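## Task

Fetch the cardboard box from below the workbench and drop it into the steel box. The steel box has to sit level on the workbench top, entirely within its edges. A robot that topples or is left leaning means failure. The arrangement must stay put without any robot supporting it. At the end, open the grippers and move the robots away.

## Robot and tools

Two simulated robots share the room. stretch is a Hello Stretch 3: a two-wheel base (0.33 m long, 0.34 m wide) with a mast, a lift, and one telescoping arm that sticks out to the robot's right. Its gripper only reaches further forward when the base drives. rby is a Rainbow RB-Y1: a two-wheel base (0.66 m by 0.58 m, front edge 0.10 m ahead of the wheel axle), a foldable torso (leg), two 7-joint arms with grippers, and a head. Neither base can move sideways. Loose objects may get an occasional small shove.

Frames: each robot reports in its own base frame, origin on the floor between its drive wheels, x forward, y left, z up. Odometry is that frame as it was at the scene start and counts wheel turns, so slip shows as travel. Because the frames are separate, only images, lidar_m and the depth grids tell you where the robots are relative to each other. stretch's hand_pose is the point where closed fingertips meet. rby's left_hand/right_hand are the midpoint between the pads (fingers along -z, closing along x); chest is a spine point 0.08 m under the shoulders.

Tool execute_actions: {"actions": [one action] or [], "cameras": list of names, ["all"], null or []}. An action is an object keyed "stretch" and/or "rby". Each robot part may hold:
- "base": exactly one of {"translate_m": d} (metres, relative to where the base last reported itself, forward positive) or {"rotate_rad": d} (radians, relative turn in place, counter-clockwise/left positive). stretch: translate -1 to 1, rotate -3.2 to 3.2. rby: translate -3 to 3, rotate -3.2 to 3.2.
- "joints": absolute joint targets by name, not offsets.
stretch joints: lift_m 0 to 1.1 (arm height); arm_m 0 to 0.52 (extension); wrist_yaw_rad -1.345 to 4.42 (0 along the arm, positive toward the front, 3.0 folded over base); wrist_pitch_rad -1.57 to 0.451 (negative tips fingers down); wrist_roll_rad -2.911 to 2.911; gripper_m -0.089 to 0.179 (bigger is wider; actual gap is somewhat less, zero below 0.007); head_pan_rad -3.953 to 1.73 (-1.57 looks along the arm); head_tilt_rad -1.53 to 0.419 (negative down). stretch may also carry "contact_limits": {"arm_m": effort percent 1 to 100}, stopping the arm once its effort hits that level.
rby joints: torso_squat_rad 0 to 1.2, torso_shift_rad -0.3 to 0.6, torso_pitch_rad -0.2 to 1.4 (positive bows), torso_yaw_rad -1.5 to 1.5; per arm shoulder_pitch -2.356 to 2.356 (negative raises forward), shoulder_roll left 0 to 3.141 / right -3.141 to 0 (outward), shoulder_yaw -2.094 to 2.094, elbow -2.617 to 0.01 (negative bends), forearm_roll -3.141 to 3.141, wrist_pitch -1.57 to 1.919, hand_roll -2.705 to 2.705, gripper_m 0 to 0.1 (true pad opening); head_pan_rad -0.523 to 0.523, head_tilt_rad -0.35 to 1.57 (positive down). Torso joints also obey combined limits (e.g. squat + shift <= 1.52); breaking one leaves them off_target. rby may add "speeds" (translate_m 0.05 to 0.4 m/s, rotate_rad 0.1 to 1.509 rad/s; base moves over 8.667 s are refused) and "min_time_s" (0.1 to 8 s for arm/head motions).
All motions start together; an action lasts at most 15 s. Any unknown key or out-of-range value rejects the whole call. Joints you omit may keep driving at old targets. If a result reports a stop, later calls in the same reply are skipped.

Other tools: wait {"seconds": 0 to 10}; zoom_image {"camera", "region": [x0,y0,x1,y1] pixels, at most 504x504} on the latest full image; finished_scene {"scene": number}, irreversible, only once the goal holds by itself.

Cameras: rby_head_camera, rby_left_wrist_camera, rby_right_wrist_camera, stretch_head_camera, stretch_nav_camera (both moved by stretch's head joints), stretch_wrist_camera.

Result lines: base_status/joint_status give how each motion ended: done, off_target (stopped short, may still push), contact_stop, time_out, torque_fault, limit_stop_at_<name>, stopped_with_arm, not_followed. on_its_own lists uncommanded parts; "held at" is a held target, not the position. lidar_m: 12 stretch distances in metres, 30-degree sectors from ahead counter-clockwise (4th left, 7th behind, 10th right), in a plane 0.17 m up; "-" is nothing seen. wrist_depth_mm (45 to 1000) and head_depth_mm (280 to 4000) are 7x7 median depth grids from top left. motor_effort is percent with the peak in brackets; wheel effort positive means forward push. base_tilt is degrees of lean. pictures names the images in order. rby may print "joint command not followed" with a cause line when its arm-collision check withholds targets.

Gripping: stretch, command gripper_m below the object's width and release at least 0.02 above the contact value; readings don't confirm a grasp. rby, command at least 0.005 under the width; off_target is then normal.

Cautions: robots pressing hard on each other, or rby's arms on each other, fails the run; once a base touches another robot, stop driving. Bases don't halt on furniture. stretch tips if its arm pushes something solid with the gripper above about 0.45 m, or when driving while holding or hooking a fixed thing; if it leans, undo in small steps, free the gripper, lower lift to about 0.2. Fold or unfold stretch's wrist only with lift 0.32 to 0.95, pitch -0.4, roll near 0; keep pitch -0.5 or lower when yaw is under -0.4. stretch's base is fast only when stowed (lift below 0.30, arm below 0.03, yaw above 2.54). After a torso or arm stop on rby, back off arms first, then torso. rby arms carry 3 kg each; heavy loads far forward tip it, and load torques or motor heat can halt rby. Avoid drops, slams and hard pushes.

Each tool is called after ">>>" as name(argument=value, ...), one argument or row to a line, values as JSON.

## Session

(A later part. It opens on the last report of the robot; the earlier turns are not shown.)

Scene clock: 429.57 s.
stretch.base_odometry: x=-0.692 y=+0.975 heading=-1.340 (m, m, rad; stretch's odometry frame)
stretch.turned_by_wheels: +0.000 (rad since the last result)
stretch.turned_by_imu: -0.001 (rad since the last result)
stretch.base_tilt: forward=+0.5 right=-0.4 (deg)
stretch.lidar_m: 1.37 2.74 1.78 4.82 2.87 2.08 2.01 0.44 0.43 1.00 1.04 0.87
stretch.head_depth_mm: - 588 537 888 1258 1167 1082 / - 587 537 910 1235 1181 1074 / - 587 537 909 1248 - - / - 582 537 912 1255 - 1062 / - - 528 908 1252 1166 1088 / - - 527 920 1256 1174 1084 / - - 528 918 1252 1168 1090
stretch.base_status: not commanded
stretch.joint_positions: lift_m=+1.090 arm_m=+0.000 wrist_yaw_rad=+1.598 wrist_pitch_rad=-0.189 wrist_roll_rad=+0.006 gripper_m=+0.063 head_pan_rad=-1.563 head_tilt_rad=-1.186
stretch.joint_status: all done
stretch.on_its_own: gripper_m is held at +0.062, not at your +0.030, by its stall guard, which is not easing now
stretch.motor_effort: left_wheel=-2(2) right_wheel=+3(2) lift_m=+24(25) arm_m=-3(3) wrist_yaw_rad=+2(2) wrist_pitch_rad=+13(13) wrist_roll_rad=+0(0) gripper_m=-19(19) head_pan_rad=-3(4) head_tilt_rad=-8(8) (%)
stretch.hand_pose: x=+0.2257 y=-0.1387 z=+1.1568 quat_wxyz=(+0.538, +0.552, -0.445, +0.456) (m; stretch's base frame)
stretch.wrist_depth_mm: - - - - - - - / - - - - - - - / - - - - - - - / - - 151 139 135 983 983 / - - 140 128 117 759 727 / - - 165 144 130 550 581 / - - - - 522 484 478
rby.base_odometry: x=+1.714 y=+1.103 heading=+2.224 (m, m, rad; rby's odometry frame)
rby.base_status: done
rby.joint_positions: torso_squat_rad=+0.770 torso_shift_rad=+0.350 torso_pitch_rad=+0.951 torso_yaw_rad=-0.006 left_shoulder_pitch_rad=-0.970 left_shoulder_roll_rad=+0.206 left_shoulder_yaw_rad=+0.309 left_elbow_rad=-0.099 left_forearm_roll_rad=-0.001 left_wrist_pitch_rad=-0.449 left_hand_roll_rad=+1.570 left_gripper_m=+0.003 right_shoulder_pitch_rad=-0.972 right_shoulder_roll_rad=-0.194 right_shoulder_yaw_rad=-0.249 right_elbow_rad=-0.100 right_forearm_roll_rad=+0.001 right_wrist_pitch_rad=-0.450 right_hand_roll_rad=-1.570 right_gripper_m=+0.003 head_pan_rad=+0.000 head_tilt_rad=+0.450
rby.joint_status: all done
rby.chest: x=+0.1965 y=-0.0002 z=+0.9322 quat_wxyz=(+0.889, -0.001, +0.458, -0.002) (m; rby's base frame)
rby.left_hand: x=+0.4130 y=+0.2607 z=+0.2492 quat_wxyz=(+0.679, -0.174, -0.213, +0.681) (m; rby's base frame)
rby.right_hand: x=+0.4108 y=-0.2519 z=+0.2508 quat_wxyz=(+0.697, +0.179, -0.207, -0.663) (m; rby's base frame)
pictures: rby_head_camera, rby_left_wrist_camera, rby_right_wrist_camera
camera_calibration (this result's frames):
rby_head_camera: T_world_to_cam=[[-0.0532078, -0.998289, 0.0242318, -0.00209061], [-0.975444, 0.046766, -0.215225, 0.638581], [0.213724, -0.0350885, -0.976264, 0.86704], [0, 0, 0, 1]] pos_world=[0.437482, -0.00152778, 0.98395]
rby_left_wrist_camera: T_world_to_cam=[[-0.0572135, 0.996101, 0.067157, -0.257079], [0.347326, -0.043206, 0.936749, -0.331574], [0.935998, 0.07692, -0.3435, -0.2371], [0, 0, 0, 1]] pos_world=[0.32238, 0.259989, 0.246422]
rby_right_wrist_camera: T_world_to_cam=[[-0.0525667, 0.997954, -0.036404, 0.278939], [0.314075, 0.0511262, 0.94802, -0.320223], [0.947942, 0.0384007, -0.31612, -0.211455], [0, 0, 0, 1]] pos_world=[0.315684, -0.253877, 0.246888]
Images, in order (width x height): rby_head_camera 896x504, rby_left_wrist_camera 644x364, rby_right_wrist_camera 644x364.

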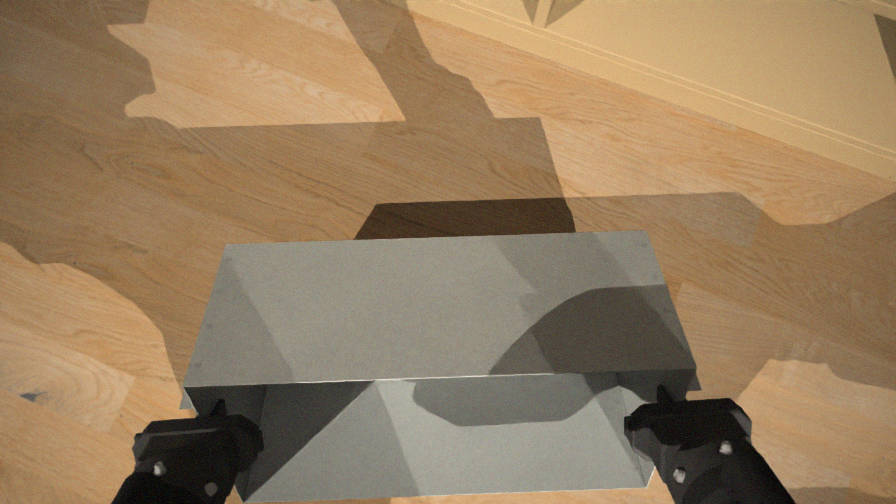

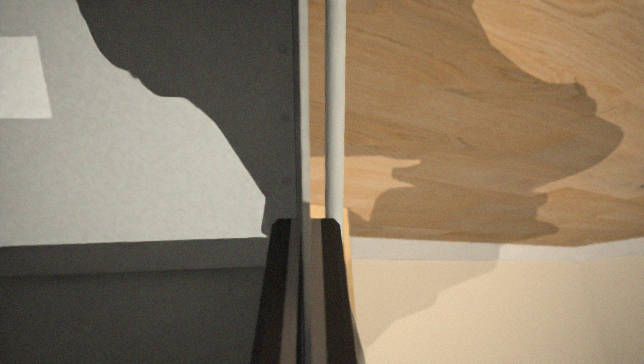

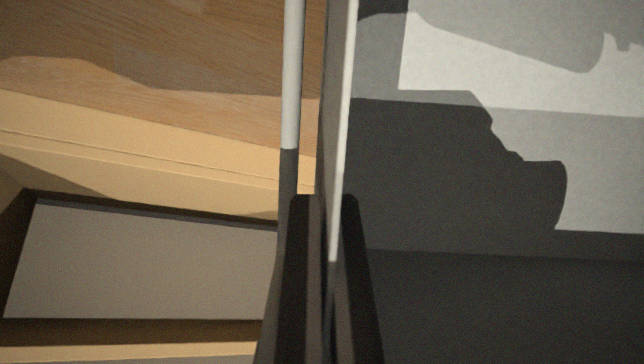

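>>> execute_actions(
  actions=[
    {"rby":{"base":{"translate_m":0.105},"speeds":{"translate_m":0.1},"min_time_s":1.5,"joints":{"torso_squat_rad":0.72,"left_shoulder_pitch_rad":-1.2,"left_shoulder_roll_rad":0.28,"left_shoulder_yaw_rad":0.347,"right_shoulder_pitch_rad":-1.2,"right_shoulder_roll_rad":-0.268,"right_shoulder_yaw_rad":-0.287,"left_wrist_pitch_rad":0.26,"right_wrist_pitch_rad":0.26}}},
  ],
  cameras=["rby_head_camera","rby_left_wrist_camera","rby_right_wrist_camera"],
)

Scene clock: 446.00 s.
stretch.base_odometry: x=-0.692 y=+0.975 heading=-1.340 (m, m, rad; stretch's odometry frame)
stretch.turned_by_wheels: +0.000 (rad since the last result)
stretch.turned_by_imu: -0.001 (rad since the last result)
stretch.base_tilt: forward=+0.5 right=-0.4 (deg)
stretch.lidar_m: 1.37 2.73 1.86 4.83 2.86 2.07 2.01 0.44 0.43 1.00 1.04 0.87
stretch.head_depth_mm: - 587 537 889 1250 1173 1085 / - 586 536 911 1245 1182 1075 / - 587 535 908 1246 - - / - 583 536 908 1255 - 1056 / - - 528 910 1250 1171 1082 / - - 528 921 1250 1169 1086 / - - 527 917 1250 1169 1085
stretch.base_status: not commanded
stretch.joint_positions: lift_m=+1.090 arm_m=+0.000 wrist_yaw_rad=+1.598 wrist_pitch_rad=-0.189 wrist_roll_rad=+0.006 gripper_m=+0.063 head_pan_rad=-1.563 head_tilt_rad=-1.186
stretch.joint_status: not commanded
stretch.on_its_own: gripper_m is held at +0.062, not at your +0.030, by its stall guard, which is not easing now
stretch.motor_effort: left_wheel=-2(1) right_wheel=+3(3) lift_m=+24(24) arm_m=-3(4) wrist_yaw_rad=+2(3) wrist_pitch_rad=+13(13) wrist_roll_rad=+0(0) gripper_m=-19(19) head_pan_rad=-4(4) head_tilt_rad=-7(7) (%)
stretch.hand_pose: x=+0.2257 y=-0.1387 z=+1.1568 quat_wxyz=(+0.538, +0.552, -0.445, +0.456) (m; stretch's base frame)
stretch.wrist_depth_mm: - - - - - - - / - - - - - - - / - - - - - - - / - - 150 139 136 - 986 / - - 140 128 117 759 716 / - - 165 144 130 544 584 / - - - - 520 487 478
rby.base_odometry: x=+1.650 y=+1.187 heading=+2.223 (m, m, rad; rby's odometry frame)
rby.base_status: done
rby.joint_positions: torso_squat_rad=+0.720 torso_shift_rad=+0.350 torso_pitch_rad=+0.950 torso_yaw_rad=-0.006 left_shoulder_pitch_rad=-1.200 left_shoulder_roll_rad=+0.280 left_shoulder_yaw_rad=+0.347 left_elbow_rad=-0.100 left_forearm_roll_rad=+0.000 left_wrist_pitch_rad=+0.260 left_hand_roll_rad=+1.570 left_gripper_m=+0.000 right_shoulder_pitch_rad=-1.200 right_shoulder_roll_rad=-0.268 right_shoulder_yaw_rad=-0.287 right_elbow_rad=-0.100 right_forearm_roll_rad=+0.000 right_wrist_pitch_rad=+0.260 right_hand_roll_rad=-1.570 right_gripper_m=+0.000 head_pan_rad=+0.000 head_tilt_rad=+0.450
rby.joint_status: all done
rby.chest: x=+0.2043 y=-0.0002 z=+0.9548 quat_wxyz=(+0.889, -0.001, +0.457, -0.002) (m; rby's base frame)
rby.left_hand: x=+0.4460 y=+0.2601 z=+0.2604 quat_wxyz=(+0.696, -0.014, -0.048, +0.716) (m; rby's base frame)
rby.right_hand: x=+0.4416 y=-0.2605 z=+0.2618 quat_wxyz=(+0.715, +0.009, -0.050, -0.697) (m; rby's base frame)
pictures: rby_head_camera, rby_left_wrist_camera, rby_right_wrist_camera
camera_calibration (this result's frames):
rby_head_camera: T_world_to_cam=[[-0.0532354, -0.998289, 0.0241826, -0.00217556], [-0.975267, 0.0467747, -0.216024, 0.651775], [0.214523, -0.0350845, -0.976089, 0.887032], [0, 0, 0, 1]] pos_world=[0.44525, -0.00153731, 1.00667]
rby_left_wrist_camera: T_world_to_cam=[[-0.0590764, 0.995258, 0.0772796, -0.256893], [0.732188, -0.00941998, 0.681038, -0.4674], [0.678536, 0.0968164, -0.728159, -0.0542941], [0, 0, 0, 1]] pos_world=[0.363889, 0.256529, 0.298635]
rby_right_wrist_camera: T_world_to_cam=[[-0.0320875, 0.998736, -0.0386973, 0.281294], [0.711045, 0.0500198, 0.701365, -0.450883], [0.702414, -0.00501045, -0.711751, -0.0361457], [0, 0, 0, 1]] pos_world=[0.355013, -0.258566, 0.301392]
Images, in order (width x height): rby_head_camera 896x504, rby_left_wrist_camera 644x364, rby_right_wrist_camera 644x364.

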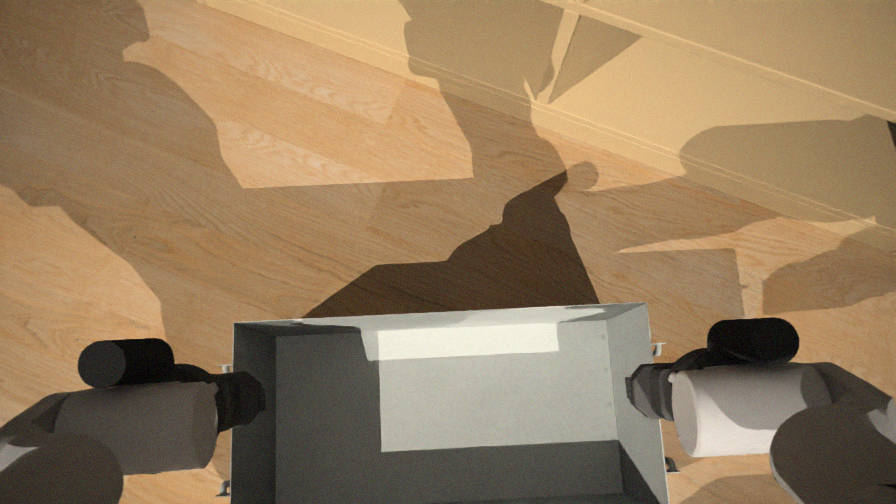

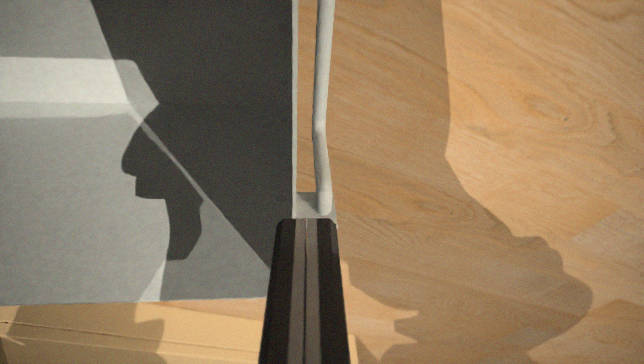

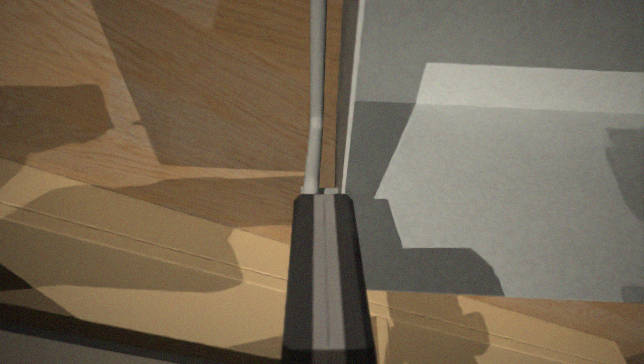

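>>> execute_actions(
  actions=[
    {"rby":{"base":{"translate_m":-0.085},"joints":{"left_shoulder_roll_rad":0.265,"left_shoulder_yaw_rad":0.391,"right_shoulder_roll_rad":-0.261,"right_shoulder_yaw_rad":-0.391,"left_wrist_pitch_rad":0.09,"right_wrist_pitch_rad":0.09,"left_hand_roll_rad":-1.636,"right_hand_roll_rad":1.636,"left_gripper_m":0.06,"right_gripper_m":0.06,"torso_squat_rad":0.69}}},
  ],
  cameras=["rby_head_camera","rby_left_wrist_camera","rby_right_wrist_camera"],
)

Scene clock: 510.40 s.
stretch.base_odometry: x=-0.692 y=+0.975 heading=-1.340 (m, m, rad; stretch's odometry frame)
stretch.turned_by_wheels: +0.000 (rad since the last result)
stretch.turned_by_imu: -0.002 (rad since the last result)
stretch.base_tilt: forward=+0.5 right=-0.4 (deg)
stretch.lidar_m: 1.36 2.73 1.80 4.83 2.86 2.08 2.01 0.44 0.43 1.00 1.04 0.87
stretch.head_depth_mm: - 588 537 888 1256 1169 1088 / - 587 536 910 1239 1182 1072 / - 586 536 910 1249 - - / - 583 537 911 1257 - 1056 / - - 527 911 1252 1172 1080 / - - 527 921 1251 1168 1082 / - - 527 917 1251 1165 1088
stretch.base_status: not commanded
stretch.joint_positions: lift_m=+1.090 arm_m=+0.000 wrist_yaw_rad=+1.598 wrist_pitch_rad=-0.189 wrist_roll_rad=+0.006 gripper_m=+0.063 head_pan_rad=-1.563 head_tilt_rad=-1.186
stretch.joint_status: not commanded
stretch.on_its_own: gripper_m is held at +0.062, not at your +0.030, by its stall guard, which is not easing now
stretch.motor_effort: left_wheel=-2(1) right_wheel=+2(2) lift_m=+24(24) arm_m=-3(3) wrist_yaw_rad=+2(2) wrist_pitch_rad=+13(13) wrist_roll_rad=+0(0) gripper_m=-19(19) head_pan_rad=-3(2) head_tilt_rad=-8(7) (%)
stretch.hand_pose: x=+0.2257 y=-0.1387 z=+1.1568 quat_wxyz=(+0.538, +0.552, -0.445, +0.456) (m; stretch's base frame)
stretch.wrist_depth_mm: - - - - - - - / - - - - - - - / - - - - - - - / - - 150 139 136 - 988 / - - 140 128 117 758 734 / - - 165 144 130 544 580 / - - - - 523 484 477
rby.base_odometry: x=+1.702 y=+1.119 heading=+2.223 (m, m, rad; rby's odometry frame)
rby.base_status: done
rby.joint_positions: torso_squat_rad=+0.690 torso_shift_rad=+0.350 torso_pitch_rad=+0.950 torso_yaw_rad=-0.006 left_shoulder_pitch_rad=-1.200 left_shoulder_roll_rad=+0.265 left_shoulder_yaw_rad=+0.391 left_elbow_rad=-0.100 left_forearm_roll_rad=+0.000 left_wrist_pitch_rad=+0.090 left_hand_roll_rad=-1.636 left_gripper_m=+0.060 right_shoulder_pitch_rad=-1.200 right_shoulder_roll_rad=-0.261 right_shoulder_yaw_rad=-0.391 right_elbow_rad=-0.100 right_forearm_roll_rad=+0.000 right_wrist_pitch_rad=+0.090 right_hand_roll_rad=+1.636 right_gripper_m=+0.060 head_pan_rad=+0.000 head_tilt_rad=+0.450
rby.joint_status: all done
rby.chest: x=+0.2089 y=-0.0002 z=+0.9676 quat_wxyz=(+0.889, -0.001, +0.457, -0.002) (m; rby's base frame)
rby.left_hand: x=+0.4860 y=+0.2519 z=+0.2787 quat_wxyz=(+0.702, +0.104, -0.075, -0.700) (m; rby's base frame)
rby.right_hand: x=+0.4833 y=-0.2573 z=+0.2806 quat_wxyz=(+0.704, -0.105, -0.072, +0.698) (m; rby's base frame)
pictures: rby_head_camera, rby_left_wrist_camera, rby_right_wrist_camera
camera_calibration (this result's frames):
rby_head_camera: T_world_to_cam=[[-0.0532547, -0.998289, 0.0241518, -0.0022245], [-0.975234, 0.0467949, -0.21617, 0.659167], [0.21467, -0.0350657, -0.976057, 0.898495], [0, 0, 0, 1]] pos_world=[0.449843, -0.00156001, 1.01953]
rby_left_wrist_camera: T_world_to_cam=[[0.0244262, -0.999701, -0.00109432, 0.235915], [-0.917952, -0.0228623, 0.396032, 0.37559], [-0.395939, -0.00866903, -0.918236, 0.534374], [0, 0, 0, 1]] pos_world=[0.550591, 0.249064, 0.342194]
rby_right_wrist_camera: T_world_to_cam=[[-0.0123804, -0.997645, 0.0674586, -0.272866], [-0.902574, 0.0401853, 0.428654, 0.359998], [-0.430356, -0.0555795, -0.900947, 0.53553], [0, 0, 0, 1]] pos_world=[0.552015, -0.256926, 0.346576]
Images, in order (width x height): rby_head_camera 896x504, rby_left_wrist_camera 644x364, rby_right_wrist_camera 644x364.

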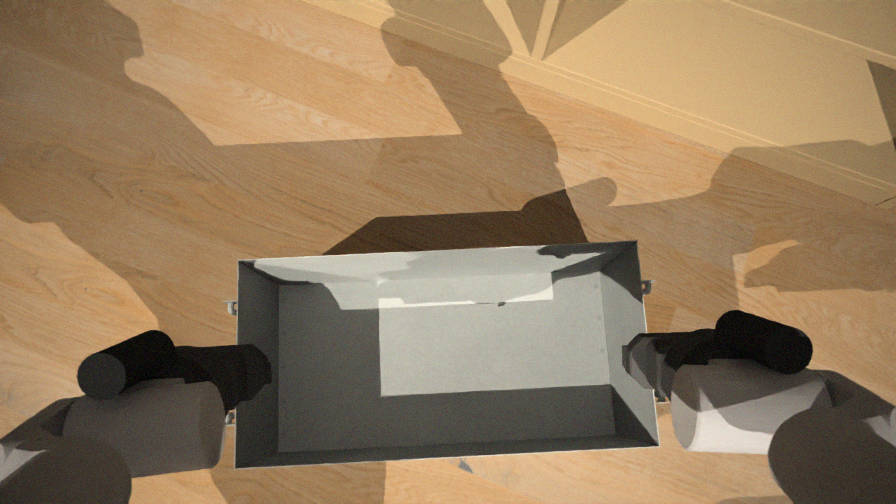

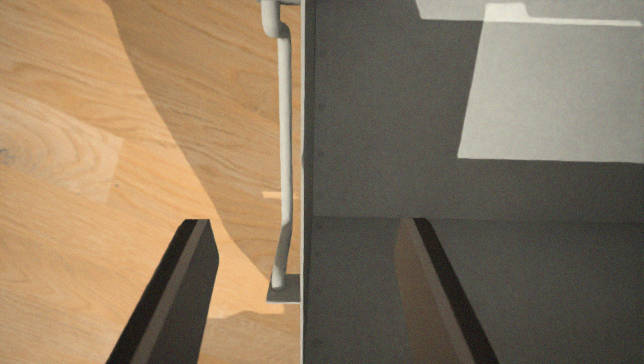

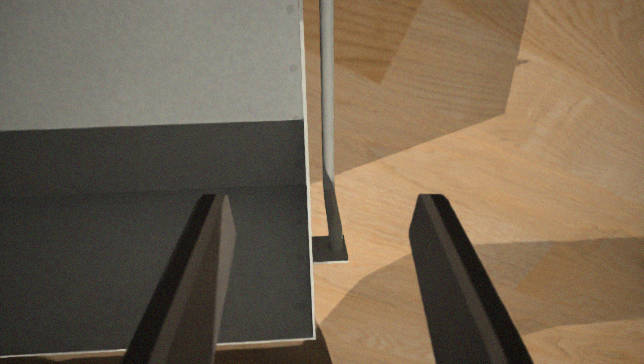

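>>> execute_actions(
  actions=[
    {"rby":{"base":{"translate_m":0.042},"joints":{"torso_squat_rad":0.9}}},
  ],
  cameras=["rby_head_camera","rby_left_wrist_camera","rby_right_wrist_camera"],
)

Scene clock: 522.03 s.
stretch.base_odometry: x=-0.692 y=+0.975 heading=-1.340 (m, m, rad; stretch's odometry frame)
stretch.turned_by_wheels: +0.000 (rad since the last result)
stretch.turned_by_imu: -0.001 (rad since the last result)
stretch.base_tilt: forward=+0.4 right=-0.4 (deg)
stretch.lidar_m: 1.37 2.65 1.83 4.82 2.86 2.08 2.01 0.44 0.43 1.00 1.04 0.87
stretch.head_depth_mm: - 589 537 884 1253 1167 1083 / - 587 537 909 1237 1186 1075 / - 588 536 909 1252 - - / - 583 536 911 1249 - 1063 / - - 528 907 1253 1173 1083 / - - 527 917 1253 1171 1083 / - - 528 919 1248 1167 1083
stretch.base_status: not commanded
stretch.joint_positions: lift_m=+1.090 arm_m=+0.000 wrist_yaw_rad=+1.598 wrist_pitch_rad=-0.189 wrist_roll_rad=+0.006 gripper_m=+0.063 head_pan_rad=-1.563 head_tilt_rad=-1.186
stretch.joint_status: not commanded
stretch.on_its_own: gripper_m is held at +0.062, not at your +0.030, by its stall guard, which is not easing now
stretch.motor_effort: left_wheel=-2(2) right_wheel=+3(2) lift_m=+24(24) arm_m=-3(3) wrist_yaw_rad=+2(3) wrist_pitch_rad=+13(12) wrist_roll_rad=+0(1) gripper_m=-19(19) head_pan_rad=-4(5) head_tilt_rad=-8(8) (%)
stretch.hand_pose: x=+0.2257 y=-0.1387 z=+1.1568 quat_wxyz=(+0.538, +0.552, -0.445, +0.456) (m; stretch's base frame)
stretch.wrist_depth_mm: - - - - - - - / - - - - - - - / - - - - - - - / - - 150 138 135 - 968 / - - 140 128 117 754 727 / - - 165 144 130 545 576 / - - - - 521 487 480
rby.base_odometry: x=+1.677 y=+1.153 heading=+2.223 (m, m, rad; rby's odometry frame)
rby.base_status: done
rby.joint_positions: torso_squat_rad=+0.900 torso_shift_rad=+0.350 torso_pitch_rad=+0.950 torso_yaw_rad=-0.006 left_shoulder_pitch_rad=-1.200 left_shoulder_roll_rad=+0.265 left_shoulder_yaw_rad=+0.391 left_elbow_rad=-0.100 left_forearm_roll_rad=+0.000 left_wrist_pitch_rad=+0.090 left_hand_roll_rad=-1.636 left_gripper_m=+0.060 right_shoulder_pitch_rad=-1.200 right_shoulder_roll_rad=-0.261 right_shoulder_yaw_rad=-0.391 right_elbow_rad=-0.100 right_forearm_roll_rad=+0.000 right_wrist_pitch_rad=+0.090 right_hand_roll_rad=+1.636 right_gripper_m=+0.060 head_pan_rad=+0.000 head_tilt_rad=+0.450
rby.joint_status: all done
rby.chest: x=+0.1728 y=-0.0002 z=+0.8693 quat_wxyz=(+0.889, -0.001, +0.457, -0.002) (m; rby's base frame)
rby.left_hand: x=+0.4506 y=+0.2518 z=+0.1806 quat_wxyz=(+0.702, +0.104, -0.076, -0.700) (m; rby's base frame)
rby.right_hand: x=+0.4476 y=-0.2572 z=+0.1824 quat_wxyz=(+0.704, -0.105, -0.073, +0.698) (m; rby's base frame)
pictures: rby_head_camera, rby_left_wrist_camera, rby_right_wrist_camera
camera_calibration (this result's frames):
rby_head_camera: T_world_to_cam=[[-0.0532693, -0.99829, 0.0240853, -0.00168437], [-0.975159, 0.0468116, -0.216502, 0.603034], [0.215004, -0.0350199, -0.975985, 0.810163], [0, 0, 0, 1]] pos_world=[0.413776, -0.00153864, 0.921306]
rby_left_wrist_camera: T_world_to_cam=[[0.0243391, -0.999703, -0.00104443, 0.236682], [-0.91835, -0.0227712, 0.395114, 0.382232], [-0.39502, -0.00865756, -0.918632, 0.429919], [0, 0, 0, 1]] pos_world=[0.515088, 0.249038, 0.244159]
rby_right_wrist_camera: T_world_to_cam=[[-0.0123997, -0.99765, 0.0673802, -0.266582], [-0.902797, 0.0401402, 0.428189, 0.370034], [-0.429888, -0.0555212, -0.901174, 0.431549], [0, 0, 0, 1]] pos_world=[0.516278, -0.256849, 0.248418]
Images, in order (width x height): rby_head_camera 896x504, rby_left_wrist_camera 644x364, rby_right_wrist_camera 644x364.

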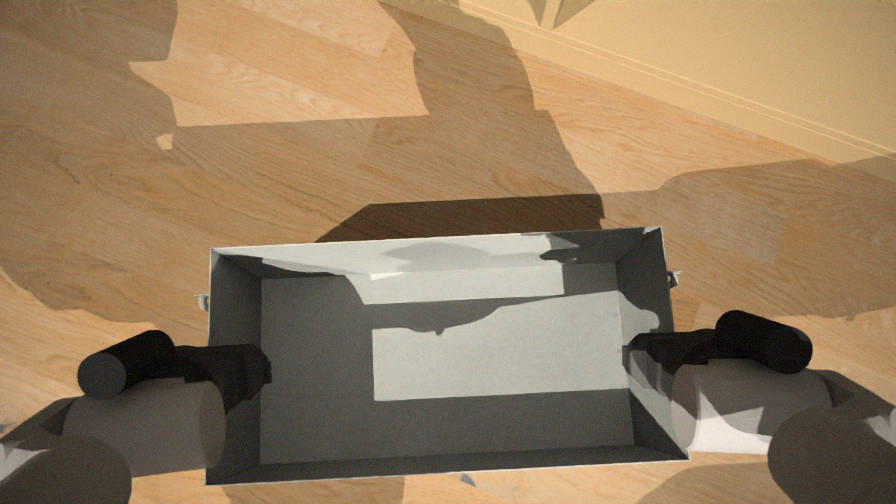

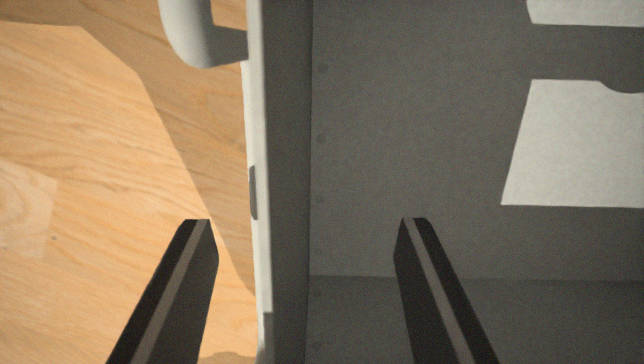

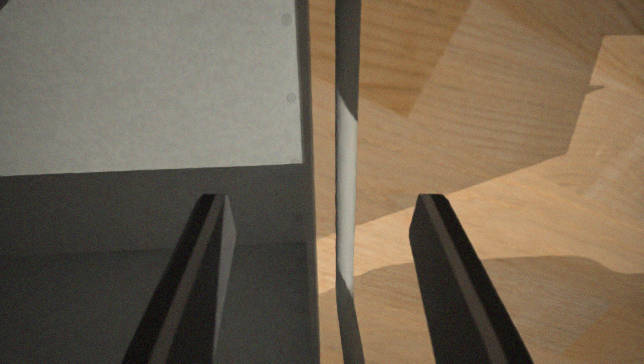

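>>> execute_actions(
  actions=[
    {"rby":{"joints":{"left_shoulder_roll_rad":0.279,"left_gripper_m":0.075,"right_gripper_m":0.075,"right_shoulder_roll_rad":-0.257}}},
  ],
  cameras=[],
)

>>> execute_actions(
  actions=[
    {"rby":{"joints":{"torso_squat_rad":0.925}}},
  ],
  cameras=["rby_left_wrist_camera","rby_right_wrist_camera"],
)

Scene clock: 537.00 s.
stretch.base_odometry: x=-0.692 y=+0.975 heading=-1.340 (m, m, rad; stretch's odometry frame)
stretch.turned_by_wheels: +0.000 (rad since the last result)
stretch.turned_by_imu: -0.001 (rad since the last result)
stretch.base_tilt: forward=+0.5 right=-0.4 (deg)
stretch.lidar_m: 1.37 2.64 1.84 4.82 2.85 2.07 2.01 0.44 0.43 1.00 1.04 0.87
stretch.head_depth_mm: - 588 537 888 1254 1170 1086 / - 588 536 908 1239 1183 1076 / - 587 535 906 1251 - - / - 582 536 907 1256 - 1057 / - - 528 908 1252 1176 1086 / - - 527 918 1256 1171 1084 / - - 528 919 1247 1168 1088
stretch.base_status: not commanded
stretch.joint_positions: lift_m=+1.090 arm_m=+0.000 wrist_yaw_rad=+1.598 wrist_pitch_rad=-0.189 wrist_roll_rad=+0.006 gripper_m=+0.063 head_pan_rad=-1.563 head_tilt_rad=-1.186
stretch.joint_status: not commanded
stretch.on_its_own: gripper_m is held at +0.062, not at your +0.030, by its stall guard, which is not easing now
stretch.motor_effort: left_wheel=-2(2) right_wheel=+2(3) lift_m=+24(24) arm_m=-3(3) wrist_yaw_rad=+2(2) wrist_pitch_rad=+13(13) wrist_roll_rad=+0(0) gripper_m=-18(19) head_pan_rad=-4(5) head_tilt_rad=-7(8) (%)
stretch.hand_pose: x=+0.2257 y=-0.1387 z=+1.1568 quat_wxyz=(+0.538, +0.552, -0.445, +0.456) (m; stretch's base frame)
stretch.wrist_depth_mm: - - - - - - - / - - - - - - - / - - - - - - - / - - 150 139 135 - 977 / - - 140 128 117 763 718 / - - 165 143 130 539 581 / - - - - 520 486 476
rby.base_odometry: x=+1.677 y=+1.153 heading=+2.223 (m, m, rad; rby's odometry frame)
rby.base_status: not commanded
rby.joint_positions: torso_squat_rad=+0.900 torso_shift_rad=+0.350 torso_pitch_rad=+0.950 torso_yaw_rad=-0.006 left_shoulder_pitch_rad=-1.200 left_shoulder_roll_rad=+0.279 left_shoulder_yaw_rad=+0.391 left_elbow_rad=-0.100 left_forearm_roll_rad=+0.000 left_wrist_pitch_rad=+0.090 left_hand_roll_rad=-1.636 left_gripper_m=+0.075 right_shoulder_pitch_rad=-1.200 right_shoulder_roll_rad=-0.257 right_shoulder_yaw_rad=-0.391 right_elbow_rad=-0.100 right_forearm_roll_rad=+0.000 right_wrist_pitch_rad=+0.090 right_hand_roll_rad=+1.636 right_gripper_m=+0.075 head_pan_rad=+0.000 head_tilt_rad=+0.450
rby.joint_status: all done
rby.chest: x=+0.1728 y=-0.0002 z=+0.8693 quat_wxyz=(+0.889, -0.001, +0.457, -0.002) (m; rby's base frame)
rby.left_hand: x=+0.4536 y=+0.2616 z=+0.1820 quat_wxyz=(+0.703, +0.110, -0.073, -0.699) (m; rby's base frame)
rby.right_hand: x=+0.4467 y=-0.2543 z=+0.1820 quat_wxyz=(+0.704, -0.103, -0.074, +0.699) (m; rby's base frame)
pictures: none
No camera images: the call's "cameras" was empty. Leave "cameras" out to get every camera's image.

Scene clock: 537.70 s.
stretch.base_odometry: x=-0.692 y=+0.975 heading=-1.340 (m, m, rad; stretch's odometry frame)
stretch.turned_by_wheels: +0.000 (rad since the last result)
stretch.turned_by_imu: +0.000 (rad since the last result)
stretch.base_tilt: forward=+0.4 right=-0.4 (deg)
stretch.lidar_m: 1.37 2.65 1.84 4.83 2.86 2.08 2.01 0.44 0.43 1.00 1.04 0.87
stretch.head_depth_mm: - 587 537 884 1256 1170 1085 / - 588 536 910 1244 1185 1078 / - 587 537 911 1246 - - / - 582 536 910 1254 - 1057 / - - 527 908 1257 1166 1086 / - - 528 921 1254 1168 1083 / - - 527 918 1253 1167 1081
stretch.base_status: not commanded
stretch.joint_positions: lift_m=+1.090 arm_m=+0.000 wrist_yaw_rad=+1.598 wrist_pitch_rad=-0.189 wrist_roll_rad=+0.006 gripper_m=+0.063 head_pan_rad=-1.563 head_tilt_rad=-1.186
stretch.joint_status: not commanded
stretch.on_its_own: gripper_m is held at +0.062, not at your +0.030, by its stall guard, which is not easing now
stretch.motor_effort: left_wheel=-1(2) right_wheel=+3(2) lift_m=+24(24) arm_m=-4(3) wrist_yaw_rad=+2(3) wrist_pitch_rad=+13(13) wrist_roll_rad=+0(0) gripper_m=-19(20) head_pan_rad=-5(3) head_tilt_rad=-8(8) (%)
stretch.hand_pose: x=+0.2257 y=-0.1387 z=+1.1568 quat_wxyz=(+0.538, +0.552, -0.445, +0.456) (m; stretch's base frame)
stretch.wrist_depth_mm: - - - - - - - / - - - - - - - / - - - - - - - / - - 151 139 135 - 983 / - - 140 128 117 750 725 / - - 165 144 130 540 577 / - - - - 523 488 480
rby.base_odometry: x=+1.677 y=+1.153 heading=+2.223 (m, m, rad; rby's odometry frame)
rby.base_status: not commanded
rby.joint_positions: torso_squat_rad=+0.921 torso_shift_rad=+0.345 torso_pitch_rad=+0.937 torso_yaw_rad=-0.006 left_shoulder_pitch_rad=-1.201 left_shoulder_roll_rad=+0.279 left_shoulder_yaw_rad=+0.391 left_elbow_rad=-0.100 left_forearm_roll_rad=+0.000 left_wrist_pitch_rad=+0.090 left_hand_roll_rad=-1.636 left_gripper_m=+0.075 right_shoulder_pitch_rad=-1.201 right_shoulder_roll_rad=-0.257 right_shoulder_yaw_rad=-0.391 right_elbow_rad=-0.100 right_forearm_roll_rad=+0.000 right_wrist_pitch_rad=+0.090 right_hand_roll_rad=+1.636 right_gripper_m=+0.075 head_pan_rad=+0.000 head_tilt_rad=+0.450
rby.joint_status: torso_squat_rad contact_stop (moved +0.021 of +0.025)
rby.chest: x=+0.1644 y=-0.0001 z=+0.8622 quat_wxyz=(+0.892, -0.001, +0.452, -0.003) (m; rby's base frame)
rby.left_hand: x=+0.4545 y=+0.2618 z=+0.1786 quat_wxyz=(+0.702, +0.115, -0.077, -0.699) (m; rby's base frame)
rby.right_hand: x=+0.4476 y=-0.2544 z=+0.1786 quat_wxyz=(+0.704, -0.108, -0.078, +0.698) (m; rby's base frame)
pictures: rby_left_wrist_camera, rby_right_wrist_camera
camera_calibration (this result's frames):
rby_left_wrist_camera: T_world_to_cam=[[0.0274872, -0.999533, -0.0133537, 0.247322], [-0.925138, -0.0304968, 0.378405, 0.394957], [-0.378635, 0.00195277, -0.925544, 0.420806], [0, 0, 0, 1]] pos_world=[0.517923, 0.25843, 0.243323]
rby_right_wrist_camera: T_world_to_cam=[[-0.0122209, -0.997898, 0.0636463, -0.262964], [-0.907963, 0.0377381, 0.417347, 0.375184], [-0.418872, -0.0526882, -0.906515, 0.425011], [0, 0, 0, 1]] pos_world=[0.515465, -0.254177, 0.245434]
Images, in order (width x height): rby_left_wrist_camera 644x364, rby_right_wrist_camera 644x364.

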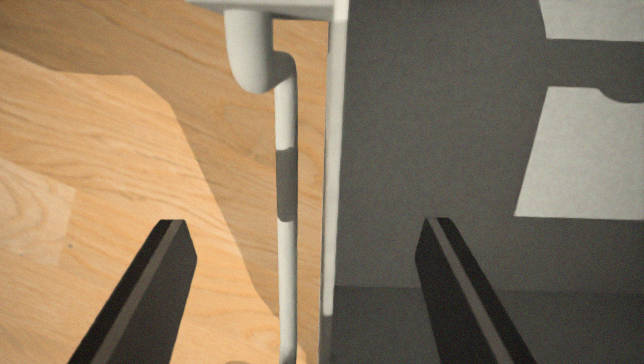

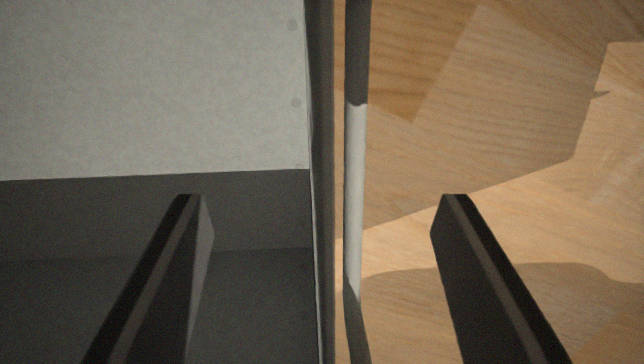

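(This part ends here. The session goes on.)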